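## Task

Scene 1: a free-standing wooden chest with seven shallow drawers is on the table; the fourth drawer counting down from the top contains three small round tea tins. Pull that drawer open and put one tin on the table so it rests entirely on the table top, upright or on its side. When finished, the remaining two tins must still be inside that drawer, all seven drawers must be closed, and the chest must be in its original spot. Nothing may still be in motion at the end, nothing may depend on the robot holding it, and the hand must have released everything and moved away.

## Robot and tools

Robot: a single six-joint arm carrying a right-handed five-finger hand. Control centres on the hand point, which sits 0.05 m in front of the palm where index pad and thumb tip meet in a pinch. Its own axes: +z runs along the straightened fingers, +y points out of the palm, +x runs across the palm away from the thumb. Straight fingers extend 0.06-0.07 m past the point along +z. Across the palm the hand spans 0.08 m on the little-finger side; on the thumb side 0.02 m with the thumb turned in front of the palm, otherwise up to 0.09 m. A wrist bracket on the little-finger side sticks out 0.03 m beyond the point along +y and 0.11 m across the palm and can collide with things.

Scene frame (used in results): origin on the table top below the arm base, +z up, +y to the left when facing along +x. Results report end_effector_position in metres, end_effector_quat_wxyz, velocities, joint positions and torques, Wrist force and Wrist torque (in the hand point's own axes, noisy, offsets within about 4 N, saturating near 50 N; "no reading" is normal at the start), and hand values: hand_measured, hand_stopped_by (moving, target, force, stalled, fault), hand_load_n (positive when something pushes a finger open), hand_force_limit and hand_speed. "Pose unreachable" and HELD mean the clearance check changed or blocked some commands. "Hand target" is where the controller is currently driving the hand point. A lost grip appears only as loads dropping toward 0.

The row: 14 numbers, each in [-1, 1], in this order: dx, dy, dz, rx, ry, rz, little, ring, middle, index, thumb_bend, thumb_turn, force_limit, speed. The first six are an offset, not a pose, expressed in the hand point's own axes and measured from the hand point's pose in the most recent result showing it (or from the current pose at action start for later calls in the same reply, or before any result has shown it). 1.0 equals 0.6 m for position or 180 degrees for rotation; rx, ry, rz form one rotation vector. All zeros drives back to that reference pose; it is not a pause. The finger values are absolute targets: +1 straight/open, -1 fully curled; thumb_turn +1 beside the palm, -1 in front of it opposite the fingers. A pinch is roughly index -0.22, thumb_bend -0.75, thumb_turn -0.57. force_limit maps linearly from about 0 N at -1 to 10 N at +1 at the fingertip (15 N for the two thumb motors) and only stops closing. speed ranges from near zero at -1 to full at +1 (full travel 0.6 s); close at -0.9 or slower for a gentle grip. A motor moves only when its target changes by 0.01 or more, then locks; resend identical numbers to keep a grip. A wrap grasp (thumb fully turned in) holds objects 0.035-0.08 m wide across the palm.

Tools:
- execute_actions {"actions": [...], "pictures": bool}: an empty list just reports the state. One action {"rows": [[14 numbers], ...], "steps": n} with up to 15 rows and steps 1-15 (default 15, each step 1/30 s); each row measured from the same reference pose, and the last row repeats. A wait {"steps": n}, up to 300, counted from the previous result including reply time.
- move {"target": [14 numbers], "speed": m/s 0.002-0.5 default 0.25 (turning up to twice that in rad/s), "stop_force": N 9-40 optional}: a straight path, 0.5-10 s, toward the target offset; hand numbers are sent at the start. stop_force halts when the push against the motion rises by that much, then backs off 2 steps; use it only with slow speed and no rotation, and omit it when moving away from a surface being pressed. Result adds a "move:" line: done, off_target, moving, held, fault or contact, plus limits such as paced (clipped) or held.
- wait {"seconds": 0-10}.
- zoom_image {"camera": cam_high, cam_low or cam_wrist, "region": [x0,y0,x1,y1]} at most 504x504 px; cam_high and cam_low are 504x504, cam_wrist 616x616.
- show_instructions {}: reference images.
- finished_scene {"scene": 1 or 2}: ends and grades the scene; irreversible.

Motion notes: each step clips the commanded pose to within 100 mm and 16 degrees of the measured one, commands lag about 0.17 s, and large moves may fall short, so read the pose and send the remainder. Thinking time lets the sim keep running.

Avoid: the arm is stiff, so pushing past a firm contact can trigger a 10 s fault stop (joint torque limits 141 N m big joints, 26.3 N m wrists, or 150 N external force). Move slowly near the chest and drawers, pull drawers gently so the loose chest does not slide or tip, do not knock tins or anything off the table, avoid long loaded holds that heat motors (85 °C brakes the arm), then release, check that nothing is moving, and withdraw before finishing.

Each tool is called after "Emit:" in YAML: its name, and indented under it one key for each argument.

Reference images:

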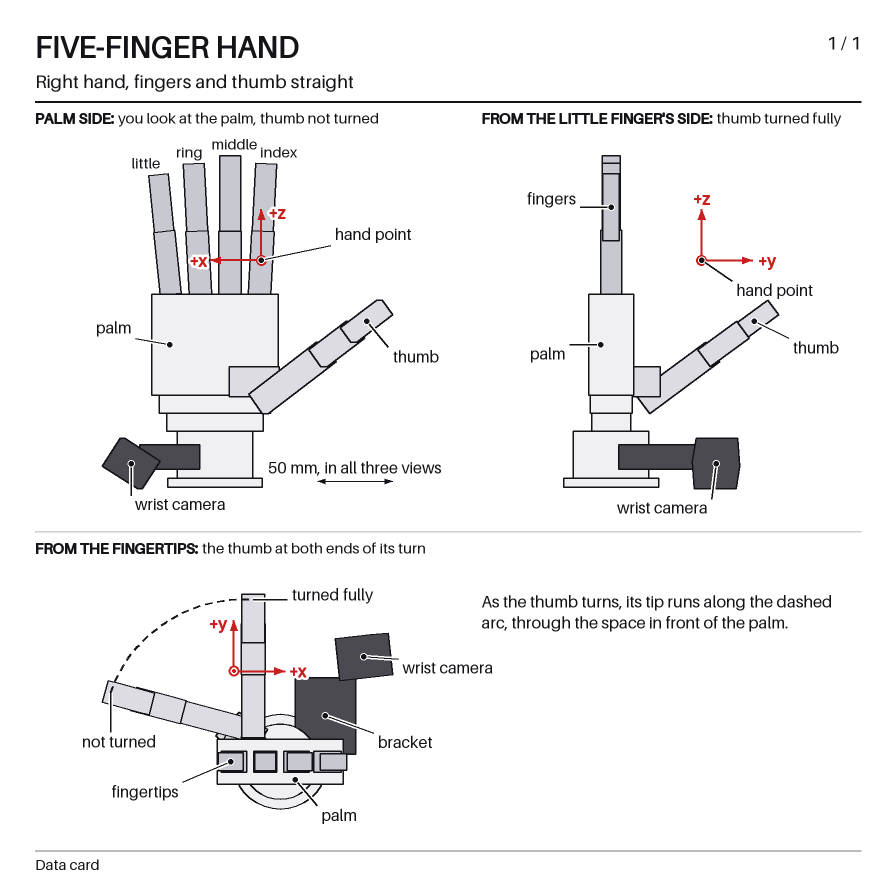

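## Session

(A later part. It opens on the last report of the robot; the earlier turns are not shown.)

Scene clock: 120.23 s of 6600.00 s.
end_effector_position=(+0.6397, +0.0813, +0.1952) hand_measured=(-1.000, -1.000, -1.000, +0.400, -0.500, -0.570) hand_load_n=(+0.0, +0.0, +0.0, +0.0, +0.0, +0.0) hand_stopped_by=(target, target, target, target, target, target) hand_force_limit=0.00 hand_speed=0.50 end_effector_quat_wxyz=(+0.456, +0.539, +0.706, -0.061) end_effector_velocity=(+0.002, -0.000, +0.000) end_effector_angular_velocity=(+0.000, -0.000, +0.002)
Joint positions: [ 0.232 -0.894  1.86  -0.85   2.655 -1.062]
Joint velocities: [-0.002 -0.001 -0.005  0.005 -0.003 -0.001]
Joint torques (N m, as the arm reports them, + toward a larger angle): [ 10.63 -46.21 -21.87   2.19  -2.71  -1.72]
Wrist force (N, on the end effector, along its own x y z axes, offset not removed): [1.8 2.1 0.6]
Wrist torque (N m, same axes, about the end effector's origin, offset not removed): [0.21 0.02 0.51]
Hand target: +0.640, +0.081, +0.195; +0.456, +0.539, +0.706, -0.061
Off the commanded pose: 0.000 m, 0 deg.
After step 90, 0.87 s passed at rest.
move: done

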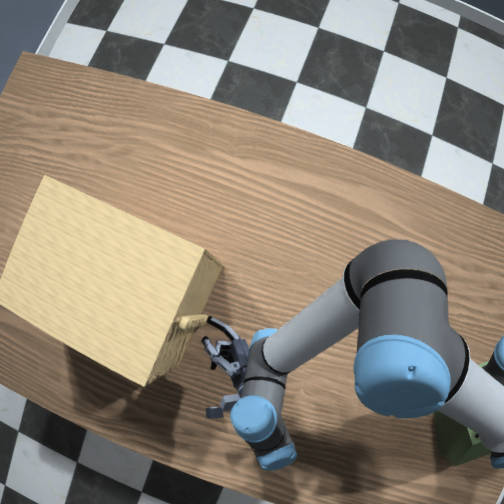

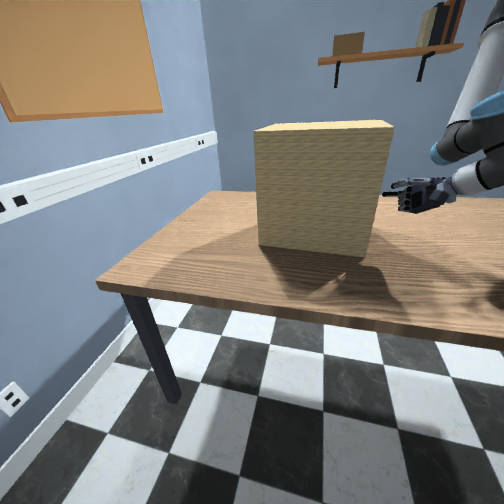

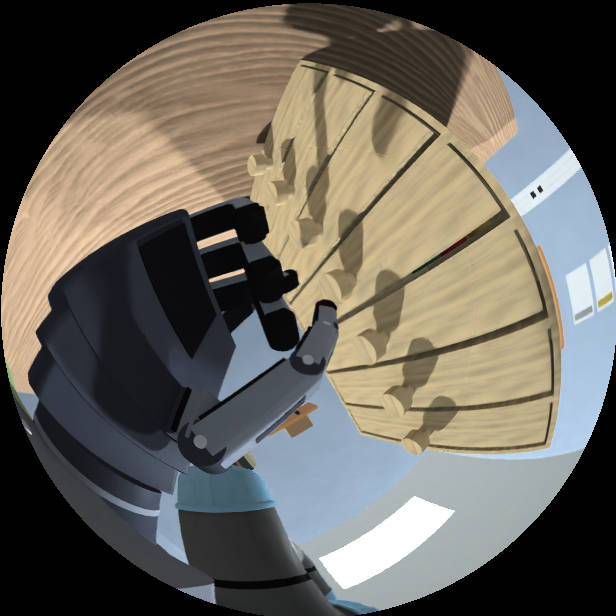

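Emit:
move:
  target: [-0.012,0.014,0.024,0,0,0,-1,-1,-1,0.4,-0.5,-0.57,0,0.5]
  speed: 0.03

Emit:
zoom_image:
  camera: "cam_wrist"
  region: [250, 180, 450, 380]

Emit:
zoom_image:
  camera: "cam_high"
  region: [150, 270, 270, 390]

Scene clock: 127.10 s of 6600.00 s.
end_effector_position=(+0.6546, +0.0715, +0.1954) hand_measured=(-1.000, -1.000, -1.000, +0.400, -0.500, -0.570) hand_load_n=(+0.0, +0.0, +0.0, +0.0, +0.0, +0.0) hand_stopped_by=(target, target, target, target, target, target) hand_force_limit=0.00 hand_speed=0.50 end_effector_quat_wxyz=(+0.456, +0.539, +0.706, -0.061) end_effector_velocity=(+0.002, -0.000, +0.001) end_effector_angular_velocity=(+0.001, -0.001, +0.002)
Joint positions: [ 0.21  -0.901  1.836 -0.823  2.633 -1.067]
Joint velocities: [-0.001 -0.001 -0.004  0.005 -0.003 -0.001]
Joint torques (N m, as the arm reports them, + toward a larger angle): [  8.59 -45.5  -23.32   1.76  -2.27  -1.62]
Wrist force (N, on the end effector, along its own x y z axes, offset not removed): [1.7 -0.7 -2.0]
Wrist torque (N m, same axes, about the end effector's origin, offset not removed): [0.04 0.08 0.37]
Hand target: +0.655, +0.071, +0.195; +0.456, +0.539, +0.706, -0.061
Off the commanded pose: 0.000 m, 0 deg.
After step 90, 2.93 s passed at rest.
move: done

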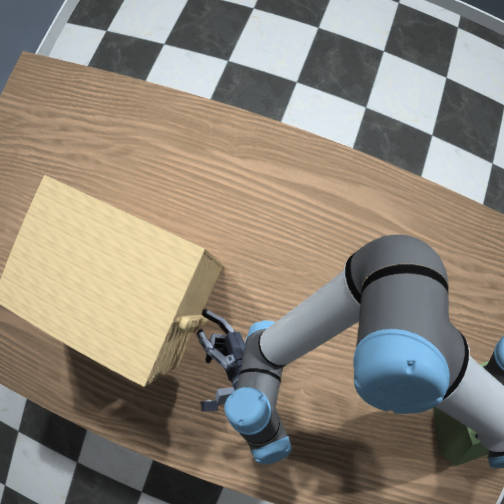

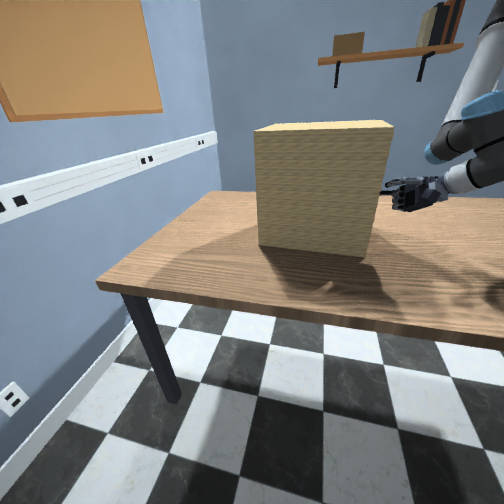

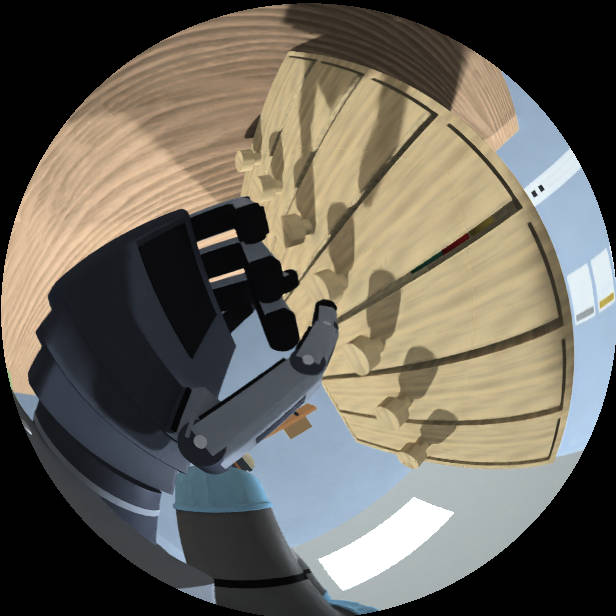

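Region (250, 180, 450, 380) of cam_wrist's 616x616 image, scaled by 2.520, with more detail than that image has.

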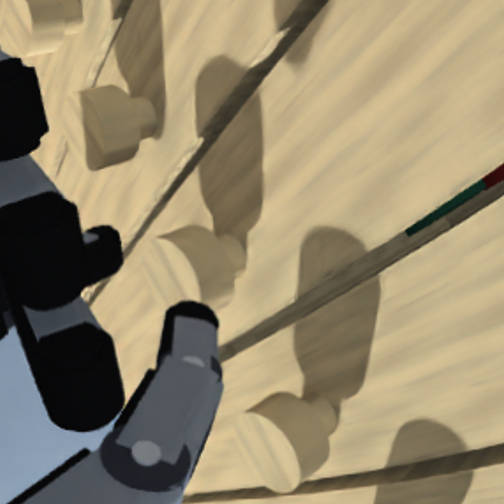

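Region (150, 270, 270, 390) of cam_high's 504x504 image, scaled by 4.200, with more detail than that image has.

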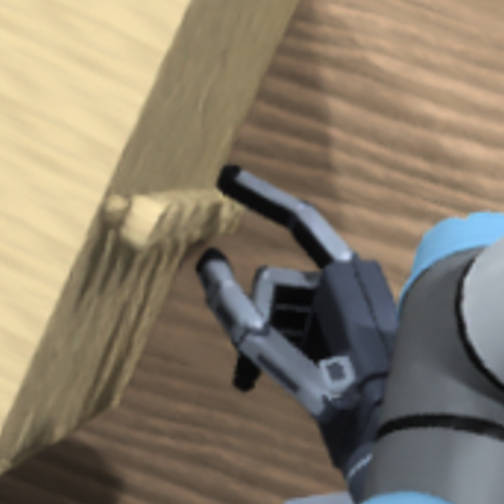

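Emit:
move:
  target: [0,0.0205,0.0144,0,0,0,-1,-1,-1,0.4,-0.5,-0.57,0,0.5]
  speed: 0.015
  stop_force: 9

Emit:
zoom_image:
  camera: "cam_wrist"
  region: [250, 180, 450, 380]

Emit:
zoom_image:
  camera: "cam_high"
  region: [150, 270, 270, 390]

Scene clock: 130.23 s of 6600.00 s.
end_effector_position=(+0.6693, +0.0715, +0.1954) hand_measured=(-1.000, -1.000, -1.000, +0.400, -0.500, -0.570) hand_load_n=(+0.0, +0.0, +0.0, +0.0, +0.0, +0.0) hand_stopped_by=(target, target, target, target, target, target) hand_force_limit=0.00 hand_speed=0.50 end_effector_quat_wxyz=(+0.456, +0.539, +0.706, -0.061) end_effector_velocity=(+0.003, +0.000, +0.001) end_effector_angular_velocity=(-0.000, -0.000, +0.001)
Joint positions: [ 0.205 -0.89   1.794 -0.793  2.628 -1.068]
Joint velocities: [ 0.     0.002 -0.008  0.006 -0.    -0.001]
Joint torques (N m, as the arm reports them, + toward a larger angle): [ 10.61 -22.82 -23.26   2.27  -2.7   -1.6 ]
Wrist force (N, on the end effector, along its own x y z axes, offset not removed): [2.1 -0.1 -1.2]
Wrist torque (N m, same axes, about the end effector's origin, offset not removed): [0.00 0.04 0.38]
Hand target: +0.670, +0.072, +0.195; +0.456, +0.539, +0.706, -0.061
Off the commanded pose: 0.000 m, 0 deg.
move: done

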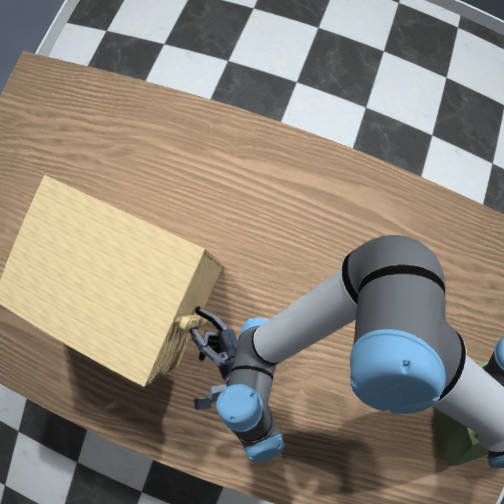

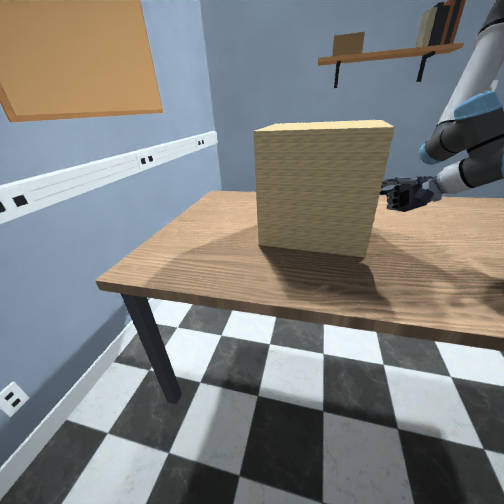

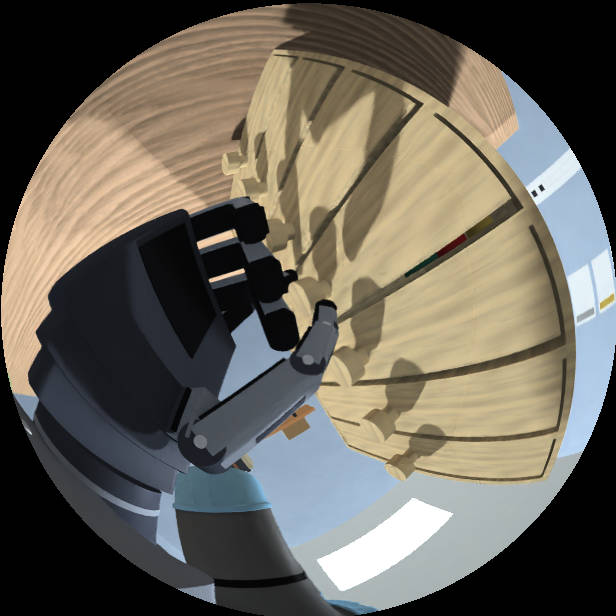

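Region (250, 180, 450, 380) of cam_wrist's 616x616 image, scaled by 2.520, with more detail than that image has.

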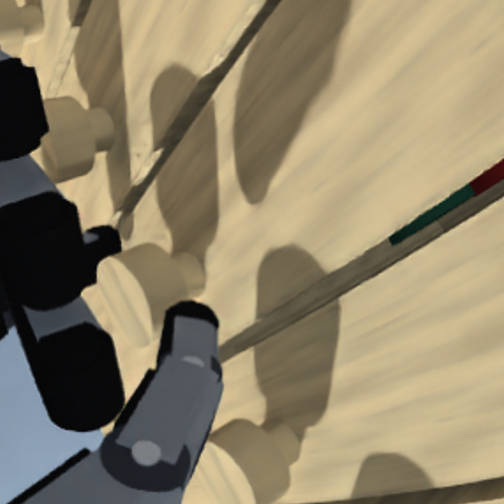

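Region (150, 270, 270, 390) of cam_high's 504x504 image, scaled by 4.200, with more detail than that image has.

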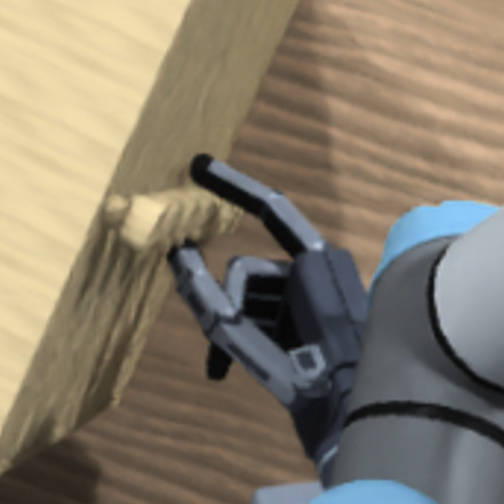

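Emit:
execute_actions:
  actions:
    - {"rows":[[0,0,0,0,0,0,-1,-1,-1,-0.05,-0.7,-0.57,0.2,-0.5]],"steps":15}
  pictures: false

Emit:
execute_actions:
  actions:
    - {"steps":20}

Emit:
zoom_image:
  camera: "cam_wrist"
  region: [250, 180, 450, 380]

Scene clock: 132.40 s of 6600.00 s.
end_effector_position=(+0.6693, +0.0716, +0.1953) hand_measured=(-1.000, -1.000, -1.000, +0.156, -0.696, -0.570) hand_load_n=(+0.0, +0.0, +0.0, +7.5, +3.5, +0.0) hand_stopped_by=(target, target, target, force, moving, target) hand_force_limit=0.20 hand_speed=-0.50 end_effector_quat_wxyz=(+0.456, +0.539, +0.706, -0.061) end_effector_velocity=(-0.001, +0.000, -0.000) end_effector_angular_velocity=(-0.000, +0.002, +0.001)
Joint positions: [ 0.205 -0.89   1.794 -0.793  2.628 -1.068]
Joint velocities: [ 0.    -0.     0.002  0.     0.    -0.   ]
Joint torques (N m, as the arm reports them, + toward a larger angle): [ 19.65 -44.49   6.09  -2.34   0.5   -0.03]
Wrist force (N, on the end effector, along its own x y z axes, offset not removed): [1.5 0.9 5.4]
Wrist torque (N m, same axes, about the end effector's origin, offset not removed): [0.35 -0.16 0.42]
Hand target: +0.669, +0.072, +0.195; +0.456, +0.539, +0.706, -0.061
Off the commanded pose: 0.000 m, 0 deg.
Steps of this call (steps 1 to 50: nothing new was sent; steps 51 to 65: all 15 steps of this action). Readings (end_effector_position | what the end effector reports):
51: (+0.6696, +0.0715, +0.1954) | hand_measured=(-1.000, -1.000, -1.000, +0.400, -0.500, -0.570) hand_load_n=(+0.0, +0.0, +0.0, +0.0, +0.0, +0.0) hand_stopped_by=(target, target, target, moving, moving, target) hand_force_limit=0.20 hand_speed=-0.50
52: (+0.6696, +0.0715, +0.1954) | hand_measured=(-1.000, -1.000, -1.000, +0.400, -0.500, -0.570) hand_load_n=(+0.0, +0.0, +0.0, +0.0, +0.0, +0.0) hand_stopped_by=(target, target, target, moving, moving, target) hand_force_limit=0.20 hand_speed=-0.50
54: (+0.6696, +0.0715, +0.1954) | hand_measured=(-1.000, -1.000, -1.000, +0.374, -0.516, -0.570) hand_load_n=(+0.0, +0.0, +0.0, +0.0, +0.0, +0.0) hand_stopped_by=(target, target, target, moving, moving, target) hand_force_limit=0.20 hand_speed=-0.50
58: (+0.6694, +0.0716, +0.1953) | hand_measured=(-1.000, -1.000, -1.000, +0.264, -0.586, -0.570) hand_load_n=(+0.0, +0.0, +0.0, +0.0, +0.0, +0.0) hand_stopped_by=(target, target, target, moving, moving, target) hand_force_limit=0.20 hand_speed=-0.50
65: the state above

Scene clock: 133.07 s of 6600.00 s.
end_effector_position=(+0.6693, +0.0715, +0.1954) hand_measured=(-1.000, -1.000, -1.000, +0.156, -0.694, -0.570) hand_load_n=(+0.0, +0.0, +0.0, +7.5, +3.5, +0.0) hand_stopped_by=(target, target, target, force, target, target) hand_force_limit=0.20 hand_speed=-0.50 end_effector_quat_wxyz=(+0.456, +0.539, +0.706, -0.061) end_effector_velocity=(+0.001, +0.000, +0.001) end_effector_angular_velocity=(+0.001, -0.002, -0.000)
Joint positions: [ 0.205 -0.89   1.794 -0.793  2.628 -1.068]
Joint velocities: [ 0.001 -0.    -0.002 -0.     0.    -0.   ]
Joint torques (N m, as the arm reports them, + toward a larger angle): [ 30.64 -47.97   5.97  -2.41   1.86  -1.79]
Wrist force (N, on the end effector, along its own x y z axes, offset not removed): [1.1 -0.5 4.4]
Wrist torque (N m, same axes, about the end effector's origin, offset not removed): [0.12 0.26 0.29]
Hand target: +0.669, +0.072, +0.195; +0.456, +0.539, +0.706, -0.061
Off the commanded pose: 0.000 m, 0 deg.
Steps of this call (steps 1 to 20: nothing new was sent). Readings (end_effector_position | what the end effector reports):
1: (+0.6693, +0.0716, +0.1953) | hand_measured=(-1.000, -1.000, -1.000, +0.156, -0.696, -0.570) hand_load_n=(+0.0, +0.0, +0.0, +7.5, +3.5, +0.0) hand_stopped_by=(target, target, target, force, moving, target) hand_force_limit=0.20 hand_speed=-0.50
2: (+0.6693, +0.0716, +0.1953) | hand_measured=(-1.000, -1.000, -1.000, +0.156, -0.696, -0.570) hand_load_n=(+0.0, +0.0, +0.0, +7.5, +3.5, +0.0) hand_stopped_by=(target, target, target, force, moving, target) hand_force_limit=0.20 hand_speed=-0.50
4: (+0.6693, +0.0715, +0.1953) | hand_measured=(-1.000, -1.000, -1.000, +0.156, -0.694, -0.570) hand_load_n=(+0.0, +0.0, +0.0, +7.5, +3.5, +0.0) hand_stopped_by=(target, target, target, force, target, target) hand_force_limit=0.20 hand_speed=-0.50
8: (+0.6693, +0.0715, +0.1954) | hand_measured=(-1.000, -1.000, -1.000, +0.156, -0.694, -0.570) hand_load_n=(+0.0, +0.0, +0.0, +7.5, +3.5, +0.0) hand_stopped_by=(target, target, target, force, target, target) hand_force_limit=0.20 hand_speed=-0.50
20: the state above

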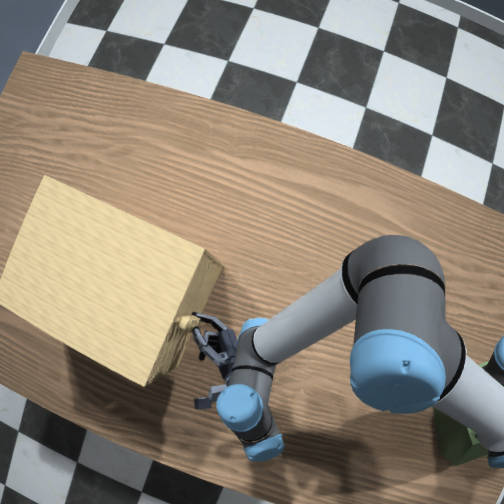

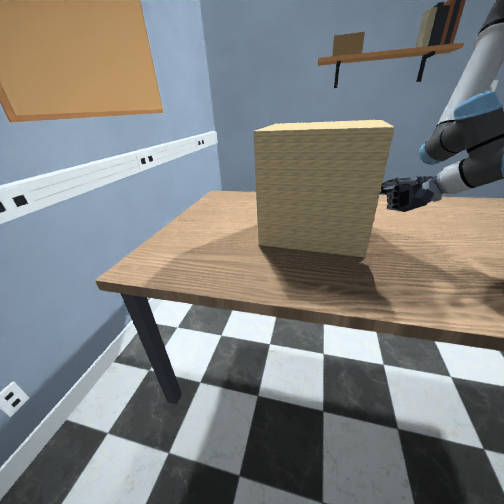

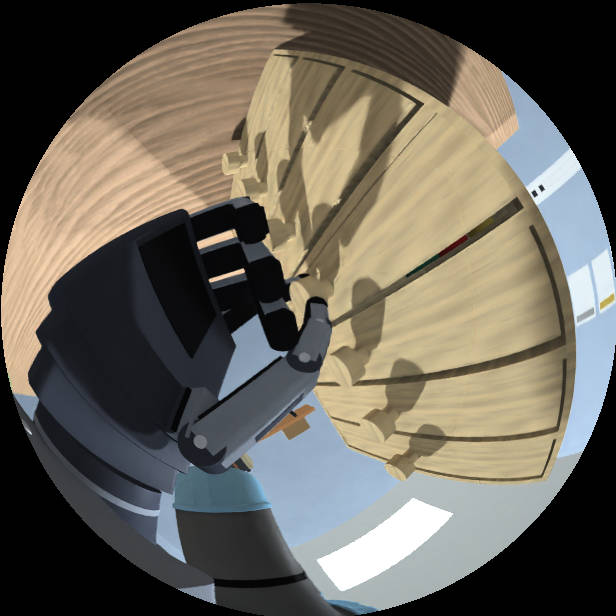

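Region (250, 180, 450, 380) of cam_wrist's 616x616 image, scaled by 2.520, with more detail than that image has.

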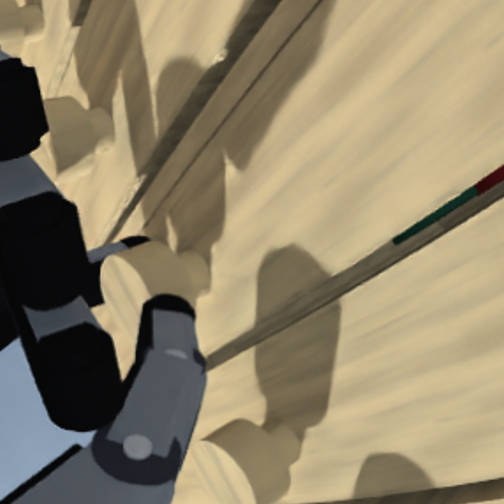

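Emit:
move:
  target: [0,-0.0546,-0.0383,0,0,0,-1,-1,-1,0.05,-0.8,-0.57,0.5,-0.7]
  speed: 0.03

Emit:
zoom_image:
  camera: "cam_high"
  region: [120, 240, 300, 420]

Scene clock: 136.63 s of 6600.00 s.
end_effector_position=(+0.6296, +0.0713, +0.1954) hand_measured=(-1.000, -1.000, -1.000, +0.156, -0.792, -0.570) hand_load_n=(+0.0, +0.0, +0.0, +8.0, +4.5, +0.0) hand_stopped_by=(target, target, target, force, target, target) hand_force_limit=0.50 hand_speed=-0.70 end_effector_quat_wxyz=(+0.456, +0.539, +0.706, -0.061) end_effector_velocity=(-0.002, -0.000, +0.000) end_effector_angular_velocity=(+0.000, -0.002, -0.001)
Joint positions: [ 0.218 -0.918  1.904 -0.873  2.641 -1.065]
Joint velocities: [ 0.    -0.002  0.006 -0.006  0.001 -0.   ]
Joint torques (N m, as the arm reports them, + toward a larger angle): [ 35.45 -45.55   8.07  -2.23   2.5    0.08]
Wrist force (N, on the end effector, along its own x y z axes, offset not removed): [2.4 0.2 4.0]
Wrist torque (N m, same axes, about the end effector's origin, offset not removed): [-0.09 0.11 0.42]
Hand target: +0.629, +0.071, +0.195; +0.456, +0.539, +0.706, -0.061
Off the commanded pose: 0.000 m, 0 deg.
move: done

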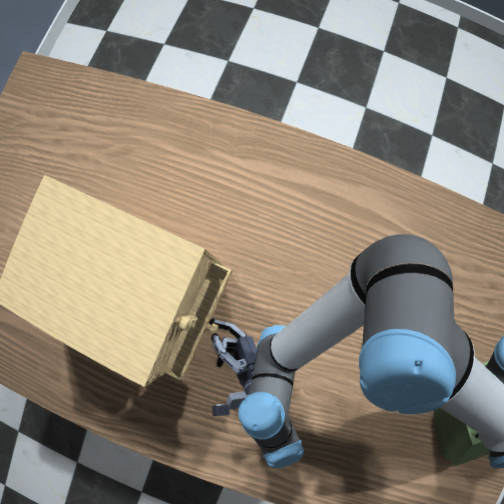

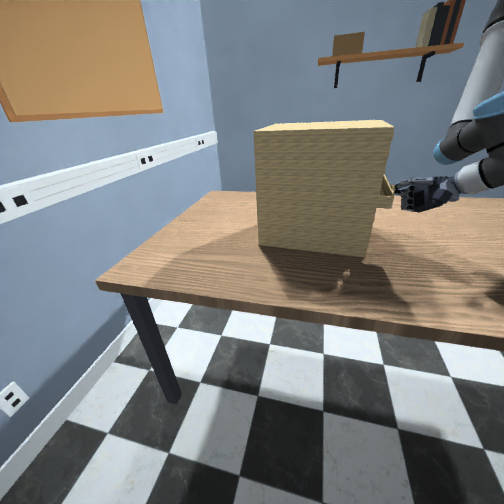

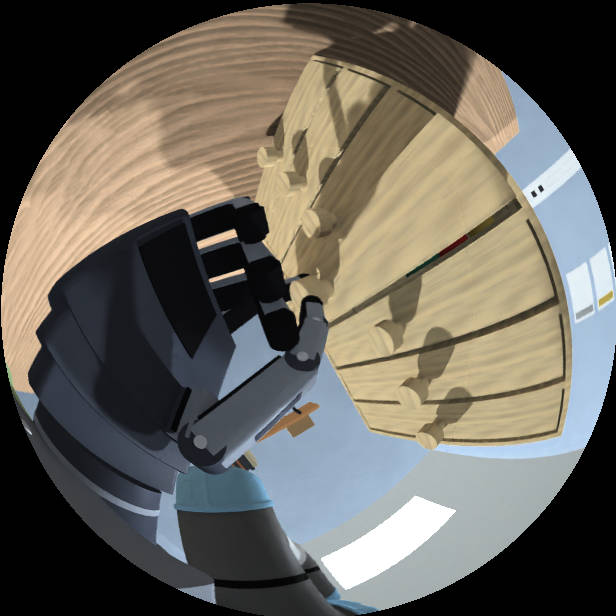

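Region (120, 240, 300, 420) of cam_high's 504x504 image, scaled by 2.800, with more detail than that image has.

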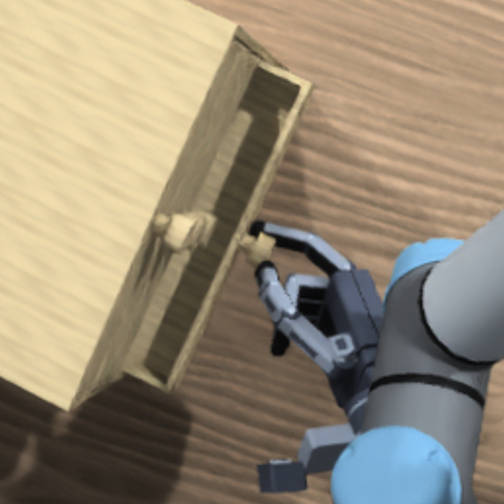

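Emit:
move:
  target: [0,-0.0956,-0.067,0,0,0,-1,-1,-1,0.05,-0.8,-0.57,0.5,-0.7]
  speed: 0.04

Emit:
zoom_image:
  camera: "cam_high"
  region: [120, 240, 300, 420]

Scene clock: 141.93 s of 6600.00 s.
end_effector_position=(+0.5599, +0.0710, +0.1953) hand_measured=(-1.000, -1.000, -1.000, +0.156, -0.792, -0.570) hand_load_n=(+0.0, +0.0, +0.0, +8.0, +3.5, +0.5) hand_stopped_by=(target, target, target, force, target, target) hand_force_limit=0.50 hand_speed=-0.70 end_effector_quat_wxyz=(+0.456, +0.539, +0.706, -0.061) end_effector_velocity=(-0.003, +0.000, +0.000) end_effector_angular_velocity=(+0.000, -0.000, +0.000)
Joint positions: [ 0.246 -0.949  2.084 -1.015  2.669 -1.058]
Joint velocities: [ 0.002 -0.001  0.008 -0.007  0.001  0.   ]
Joint torques (N m, as the arm reports them, + toward a larger angle): [ 32.8  -42.32   9.97  -2.58   2.59  -1.05]
Wrist force (N, on the end effector, along its own x y z axes, offset not removed): [2.5 1.0 4.0]
Wrist torque (N m, same axes, about the end effector's origin, offset not removed): [-0.02 0.20 0.34]
Hand target: +0.560, +0.071, +0.195; +0.456, +0.539, +0.706, -0.061
Off the commanded pose: 0.000 m, 0 deg.
After step 90, 0.20 s passed at rest.
move: done

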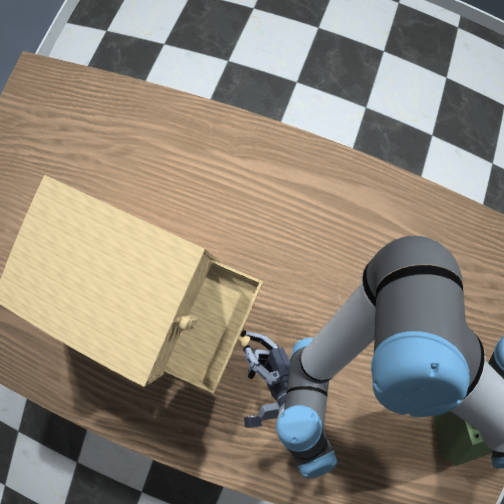

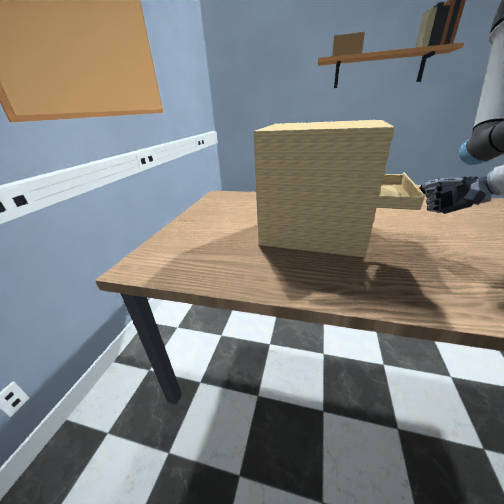

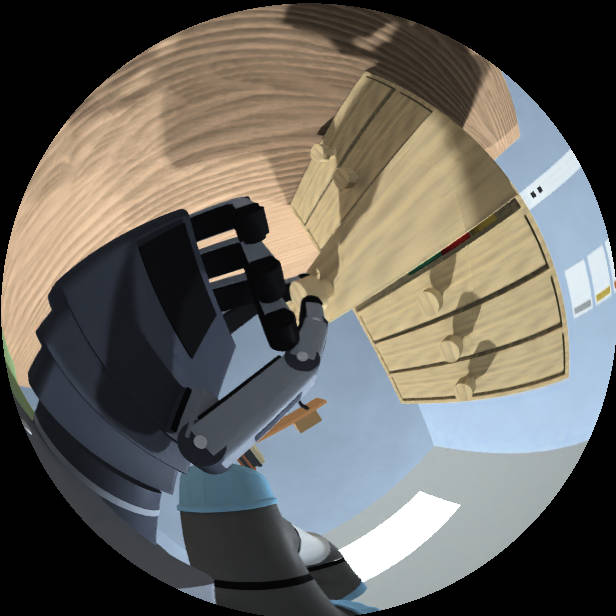

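Region (120, 240, 300, 420) of cam_high's 504x504 image, scaled by 2.800, with more detail than that image has.

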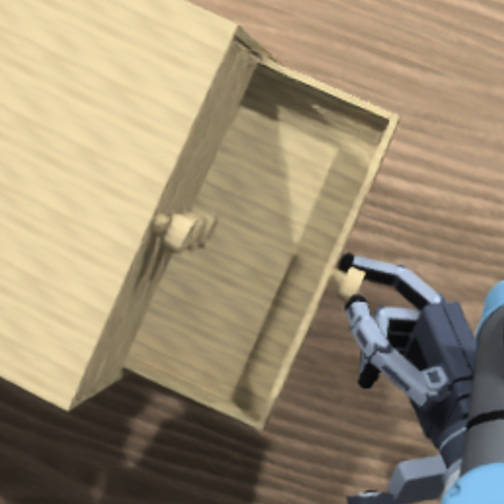

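Emit:
move:
  target: [0,-0.0956,-0.067,0,0,0,-1,-1,-1,0.05,-0.8,-0.57,0.5,-0.7]
  speed: 0.04

Emit:
zoom_image:
  camera: "cam_high"
  region: [120, 240, 330, 450]

Scene clock: 146.23 s of 6600.00 s.
end_effector_position=(+0.4902, +0.0706, +0.1952) hand_measured=(-1.000, -1.000, -1.000, +0.156, -0.792, -0.570) hand_load_n=(+0.0, +0.0, +0.0, +6.0, +3.0, -1.0) hand_stopped_by=(target, target, target, force, target, target) hand_force_limit=0.50 hand_speed=-0.70 end_effector_quat_wxyz=(+0.456, +0.539, +0.706, -0.061) end_effector_velocity=(-0.002, -0.000, -0.000) end_effector_angular_velocity=(-0.000, -0.001, -0.001)
Joint positions: [ 0.284 -0.953  2.245 -1.163  2.707 -1.047]
Joint velocities: [ 0.001  0.001  0.006 -0.007  0.001  0.   ]
Joint torques (N m, as the arm reports them, + toward a larger angle): [ 30.55 -14.03  15.46  -2.09   3.69   0.23]
Wrist force (N, on the end effector, along its own x y z axes, offset not removed): [1.6 5.4 5.7]
Wrist torque (N m, same axes, about the end effector's origin, offset not removed): [0.11 0.37 0.16]
Hand target: +0.490, +0.071, +0.195; +0.456, +0.539, +0.706, -0.061
Off the commanded pose: 0.000 m, 0 deg.
move: done

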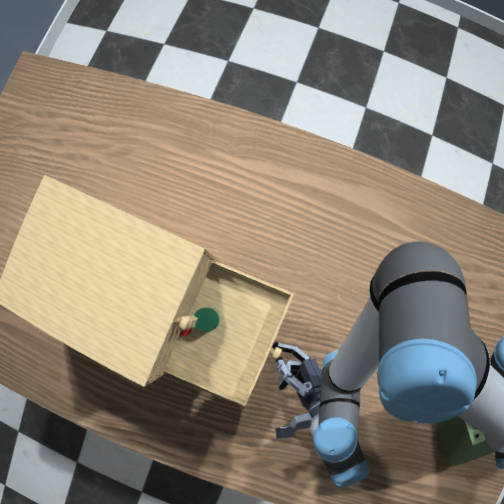

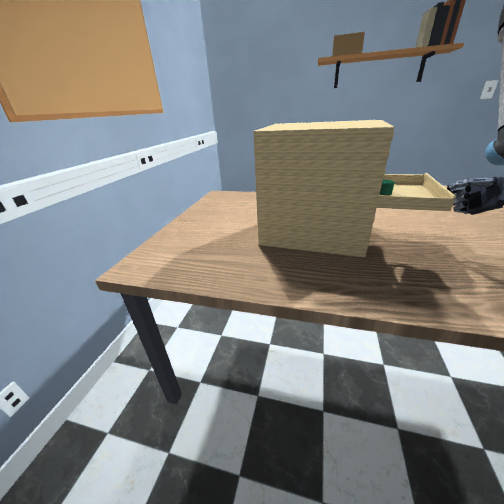

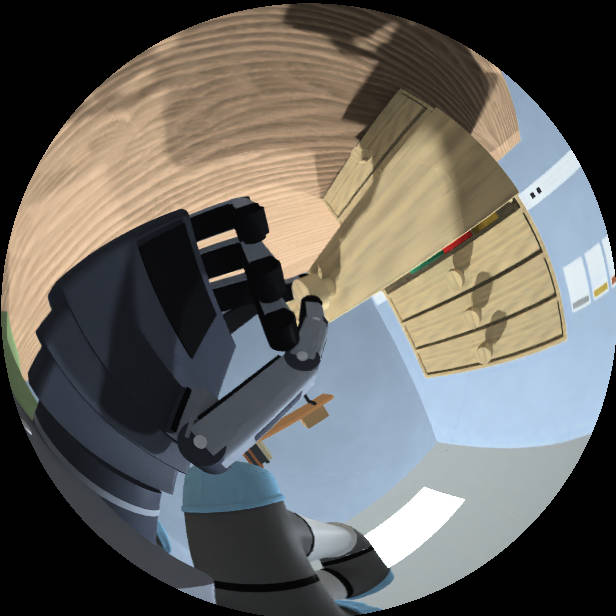

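Region (120, 240, 330, 450) of cam_high's 504x504 image, scaled by 2.400, with more detail than that image has.

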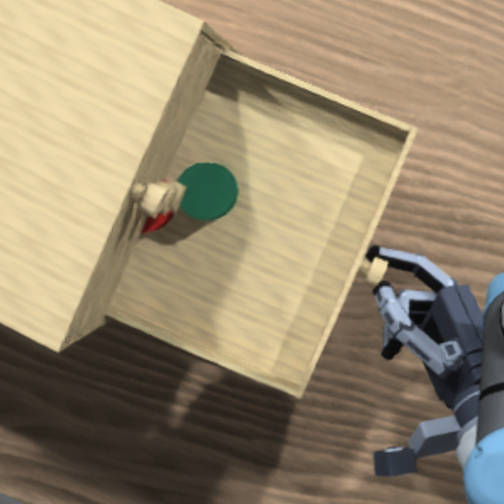

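Emit:
zoom_image:
  camera: "cam_low"
  region: [340, 130, 504, 260]

Region (340, 130, 504, 260) of cam_low's 504x504 image, scaled by 3.073, with more detail than that image has; it fills the top 400 rows of this view, and the rest is white.

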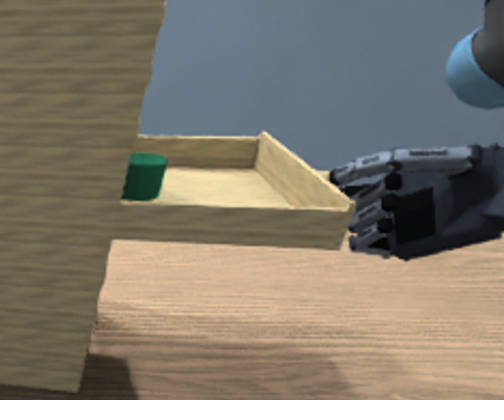

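Emit:
move:
  target: [0,-0.041,-0.0287,0,0,0,-1,-1,-1,0.0,-0.8,-0.57,0.7,-0.8]
  speed: 0.02
  stop_force: 9

Emit:
zoom_image:
  camera: "cam_high"
  region: [120, 240, 330, 450]

Scene clock: 151.73 s of 6600.00 s.
end_effector_position=(+0.4604, +0.0705, +0.1951) hand_measured=(-1.000, -1.000, -1.000, +0.138, -0.792, -0.570) hand_load_n=(+0.0, +0.0, +0.0, +10.5, +4.0, -1.0) hand_stopped_by=(target, target, target, force, target, target) hand_force_limit=0.70 hand_speed=-0.80 end_effector_quat_wxyz=(+0.456, +0.539, +0.706, -0.061) end_effector_velocity=(-0.002, -0.000, +0.000) end_effector_angular_velocity=(+0.001, -0.002, -0.002)
Joint positions: [ 0.305 -0.944  2.307 -1.228  2.727 -1.04 ]
Joint velocities: [ 0.001  0.001  0.003 -0.007  0.002  0.   ]
Joint torques (N m, as the arm reports them, + toward a larger angle): [ 30.36 -14.11  13.76  -2.8    2.61   1.94]
Wrist force (N, on the end effector, along its own x y z axes, offset not removed): [1.0 1.6 0.5]
Wrist torque (N m, same axes, about the end effector's origin, offset not removed): [0.20 0.42 0.19]
Hand target: +0.460, +0.070, +0.195; +0.456, +0.539, +0.706, -0.061
Off the commanded pose: 0.000 m, 0 deg.
After step 90, 0.73 s passed at rest.
move: done

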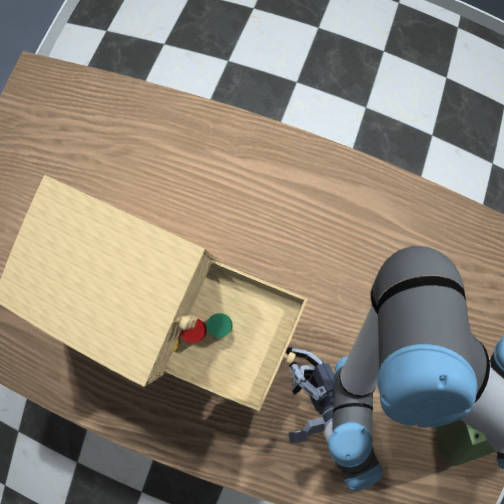

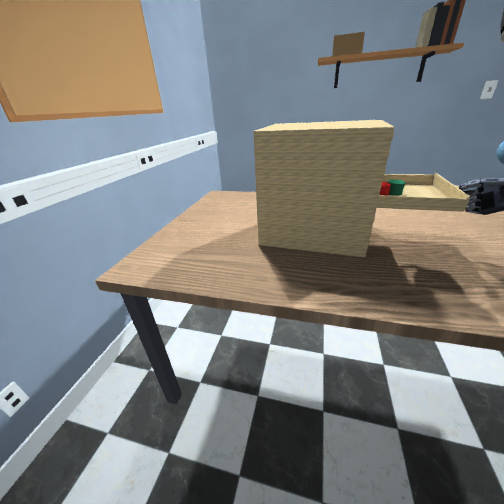

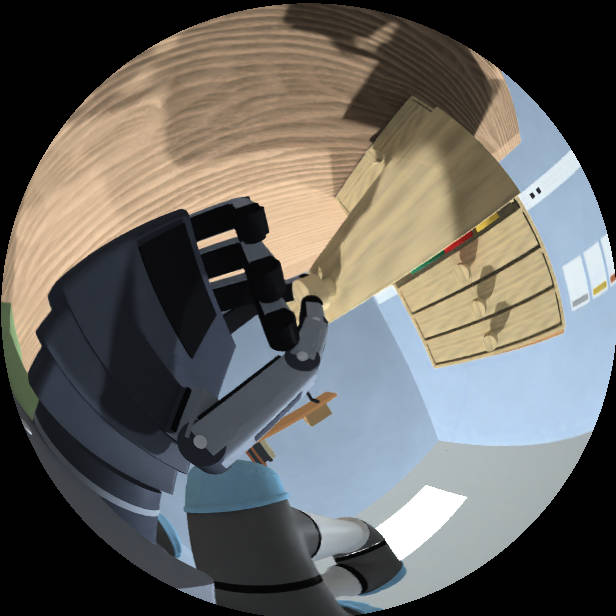

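Region (120, 240, 330, 450) of cam_high's 504x504 image, scaled by 2.400, with more detail than that image has.

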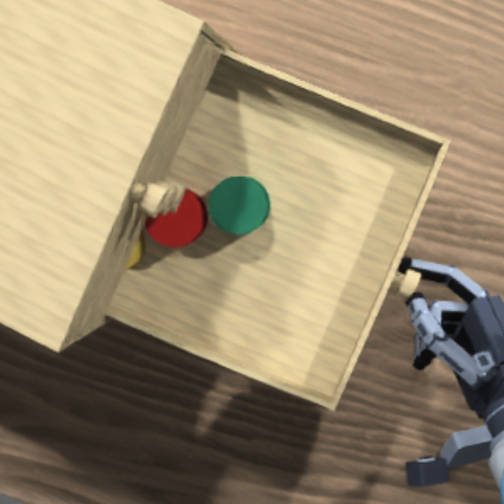

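Emit:
execute_actions:
  actions:
    - {"rows":[[0,0,0,0,0,0,-1,-1,-1,0.5,-0.45,-0.57,0.7,-0.3]],"steps":15}
  pictures: false

Emit:
move:
  target: [0,-0.041,-0.0287,0,0,0,-1,-1,-1,0.5,-0.45,-0.57,0.7,-0.3]
  speed: 0.05

Scene clock: 161.50 s of 6600.00 s.
end_effector_position=(+0.4604, +0.0706, +0.1951) hand_measured=(-1.000, -1.000, -1.000, +0.500, -0.502, -0.570) hand_load_n=(+0.0, +0.0, +0.0, +0.0, +0.0, +0.0) hand_stopped_by=(target, target, target, moving, moving, target) hand_force_limit=0.70 hand_speed=-0.30 end_effector_quat_wxyz=(+0.456, +0.539, +0.706, -0.061) end_effector_velocity=(+0.000, +0.000, +0.000) end_effector_angular_velocity=(+0.000, -0.001, +0.000)
Joint positions: [ 0.305 -0.944  2.308 -1.228  2.727 -1.04 ]
Joint velocities: [ 0.001  0.    -0.001  0.    -0.     0.   ]
Joint torques (N m, as the arm reports them, + toward a larger angle): [  5.07 -26.51 -15.67   2.07  -2.63  -1.25]
Wrist force (N, on the end effector, along its own x y z axes, offset not removed): [0.6 3.9 1.5]
Wrist torque (N m, same axes, about the end effector's origin, offset not removed): [0.52 0.09 0.33]
Hand target: +0.460, +0.070, +0.195; +0.456, +0.539, +0.706, -0.061
Off the commanded pose: 0.000 m, 0 deg.
Steps of this call (steps 1 to 90: nothing new was sent; then 6.27 s passed at rest; steps 91 to 105: all 15 steps of this action). Readings (end_effector_position | what the end effector reports):
91: (+0.4601, +0.0705, +0.1951) | hand_measured=(-1.000, -1.000, -1.000, +0.138, -0.792, -0.570) hand_load_n=(+0.0, +0.0, +0.0, +10.5, +4.0, -1.0) hand_stopped_by=(target, target, target, moving, moving, target) hand_force_limit=0.70 hand_speed=-0.30
92: (+0.4601, +0.0705, +0.1951) | hand_measured=(-1.000, -1.000, -1.000, +0.138, -0.792, -0.570) hand_load_n=(+0.0, +0.0, +0.0, +10.5, +4.0, -1.0) hand_stopped_by=(target, target, target, moving, moving, target) hand_force_limit=0.70 hand_speed=-0.30
94: (+0.4601, +0.0705, +0.1951) | hand_measured=(-1.000, -1.000, -1.000, +0.172, -0.774, -0.570) hand_load_n=(+0.0, +0.0, +0.0, +1.5, -1.0, -1.0) hand_stopped_by=(target, target, target, moving, moving, target) hand_force_limit=0.70 hand_speed=-0.30
98: (+0.4602, +0.0705, +0.1951) | hand_measured=(-1.000, -1.000, -1.000, +0.326, -0.674, -0.570) hand_load_n=(+0.0, +0.0, +0.0, +0.0, +0.0, +0.0) hand_stopped_by=(target, target, target, moving, moving, target) hand_force_limit=0.70 hand_speed=-0.30
105: the state above

Scene clock: 162.73 s of 6600.00 s.
end_effector_position=(+0.4306, +0.0704, +0.1951) hand_measured=(-1.000, -1.000, -1.000, +0.500, -0.450, -0.570) hand_load_n=(+0.0, +0.0, +0.0, +0.0, +0.0, +0.0) hand_stopped_by=(target, target, target, target, target, target) hand_force_limit=0.70 hand_speed=-0.30 end_effector_quat_wxyz=(+0.456, +0.539, +0.706, -0.061) end_effector_velocity=(-0.003, +0.000, -0.000) end_effector_angular_velocity=(-0.000, -0.000, +0.000)
Joint positions: [ 0.329 -0.929  2.366 -1.293  2.752 -1.031]
Joint velocities: [ 0.002  0.002  0.006 -0.008  0.002  0.   ]
Joint torques (N m, as the arm reports them, + toward a larger angle): [ 29.17 -13.26  14.14  -2.18   2.42  -1.14]
Wrist force (N, on the end effector, along its own x y z axes, offset not removed): [1.8 3.4 -0.1]
Wrist torque (N m, same axes, about the end effector's origin, offset not removed): [0.42 -0.05 0.33]
Hand target: +0.430, +0.070, +0.195; +0.456, +0.539, +0.706, -0.061
Off the commanded pose: 0.000 m, 0 deg.
move: done

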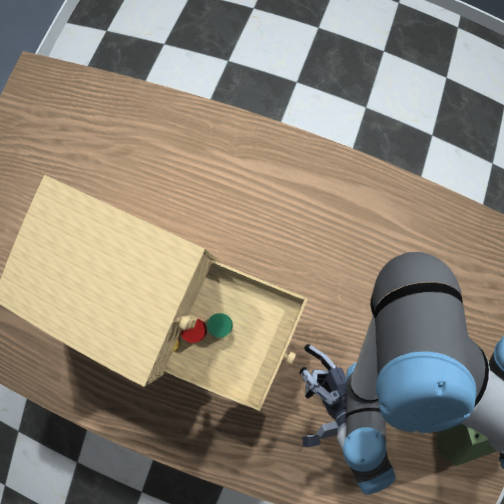

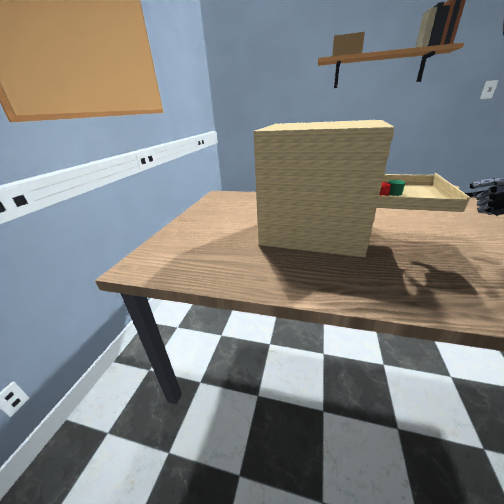

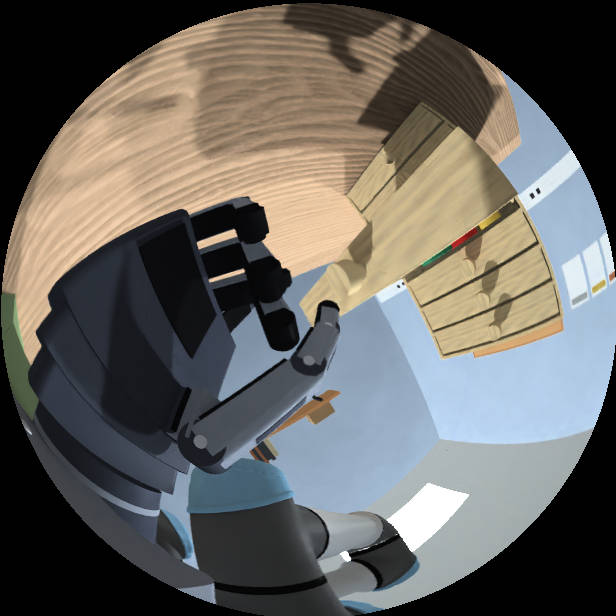

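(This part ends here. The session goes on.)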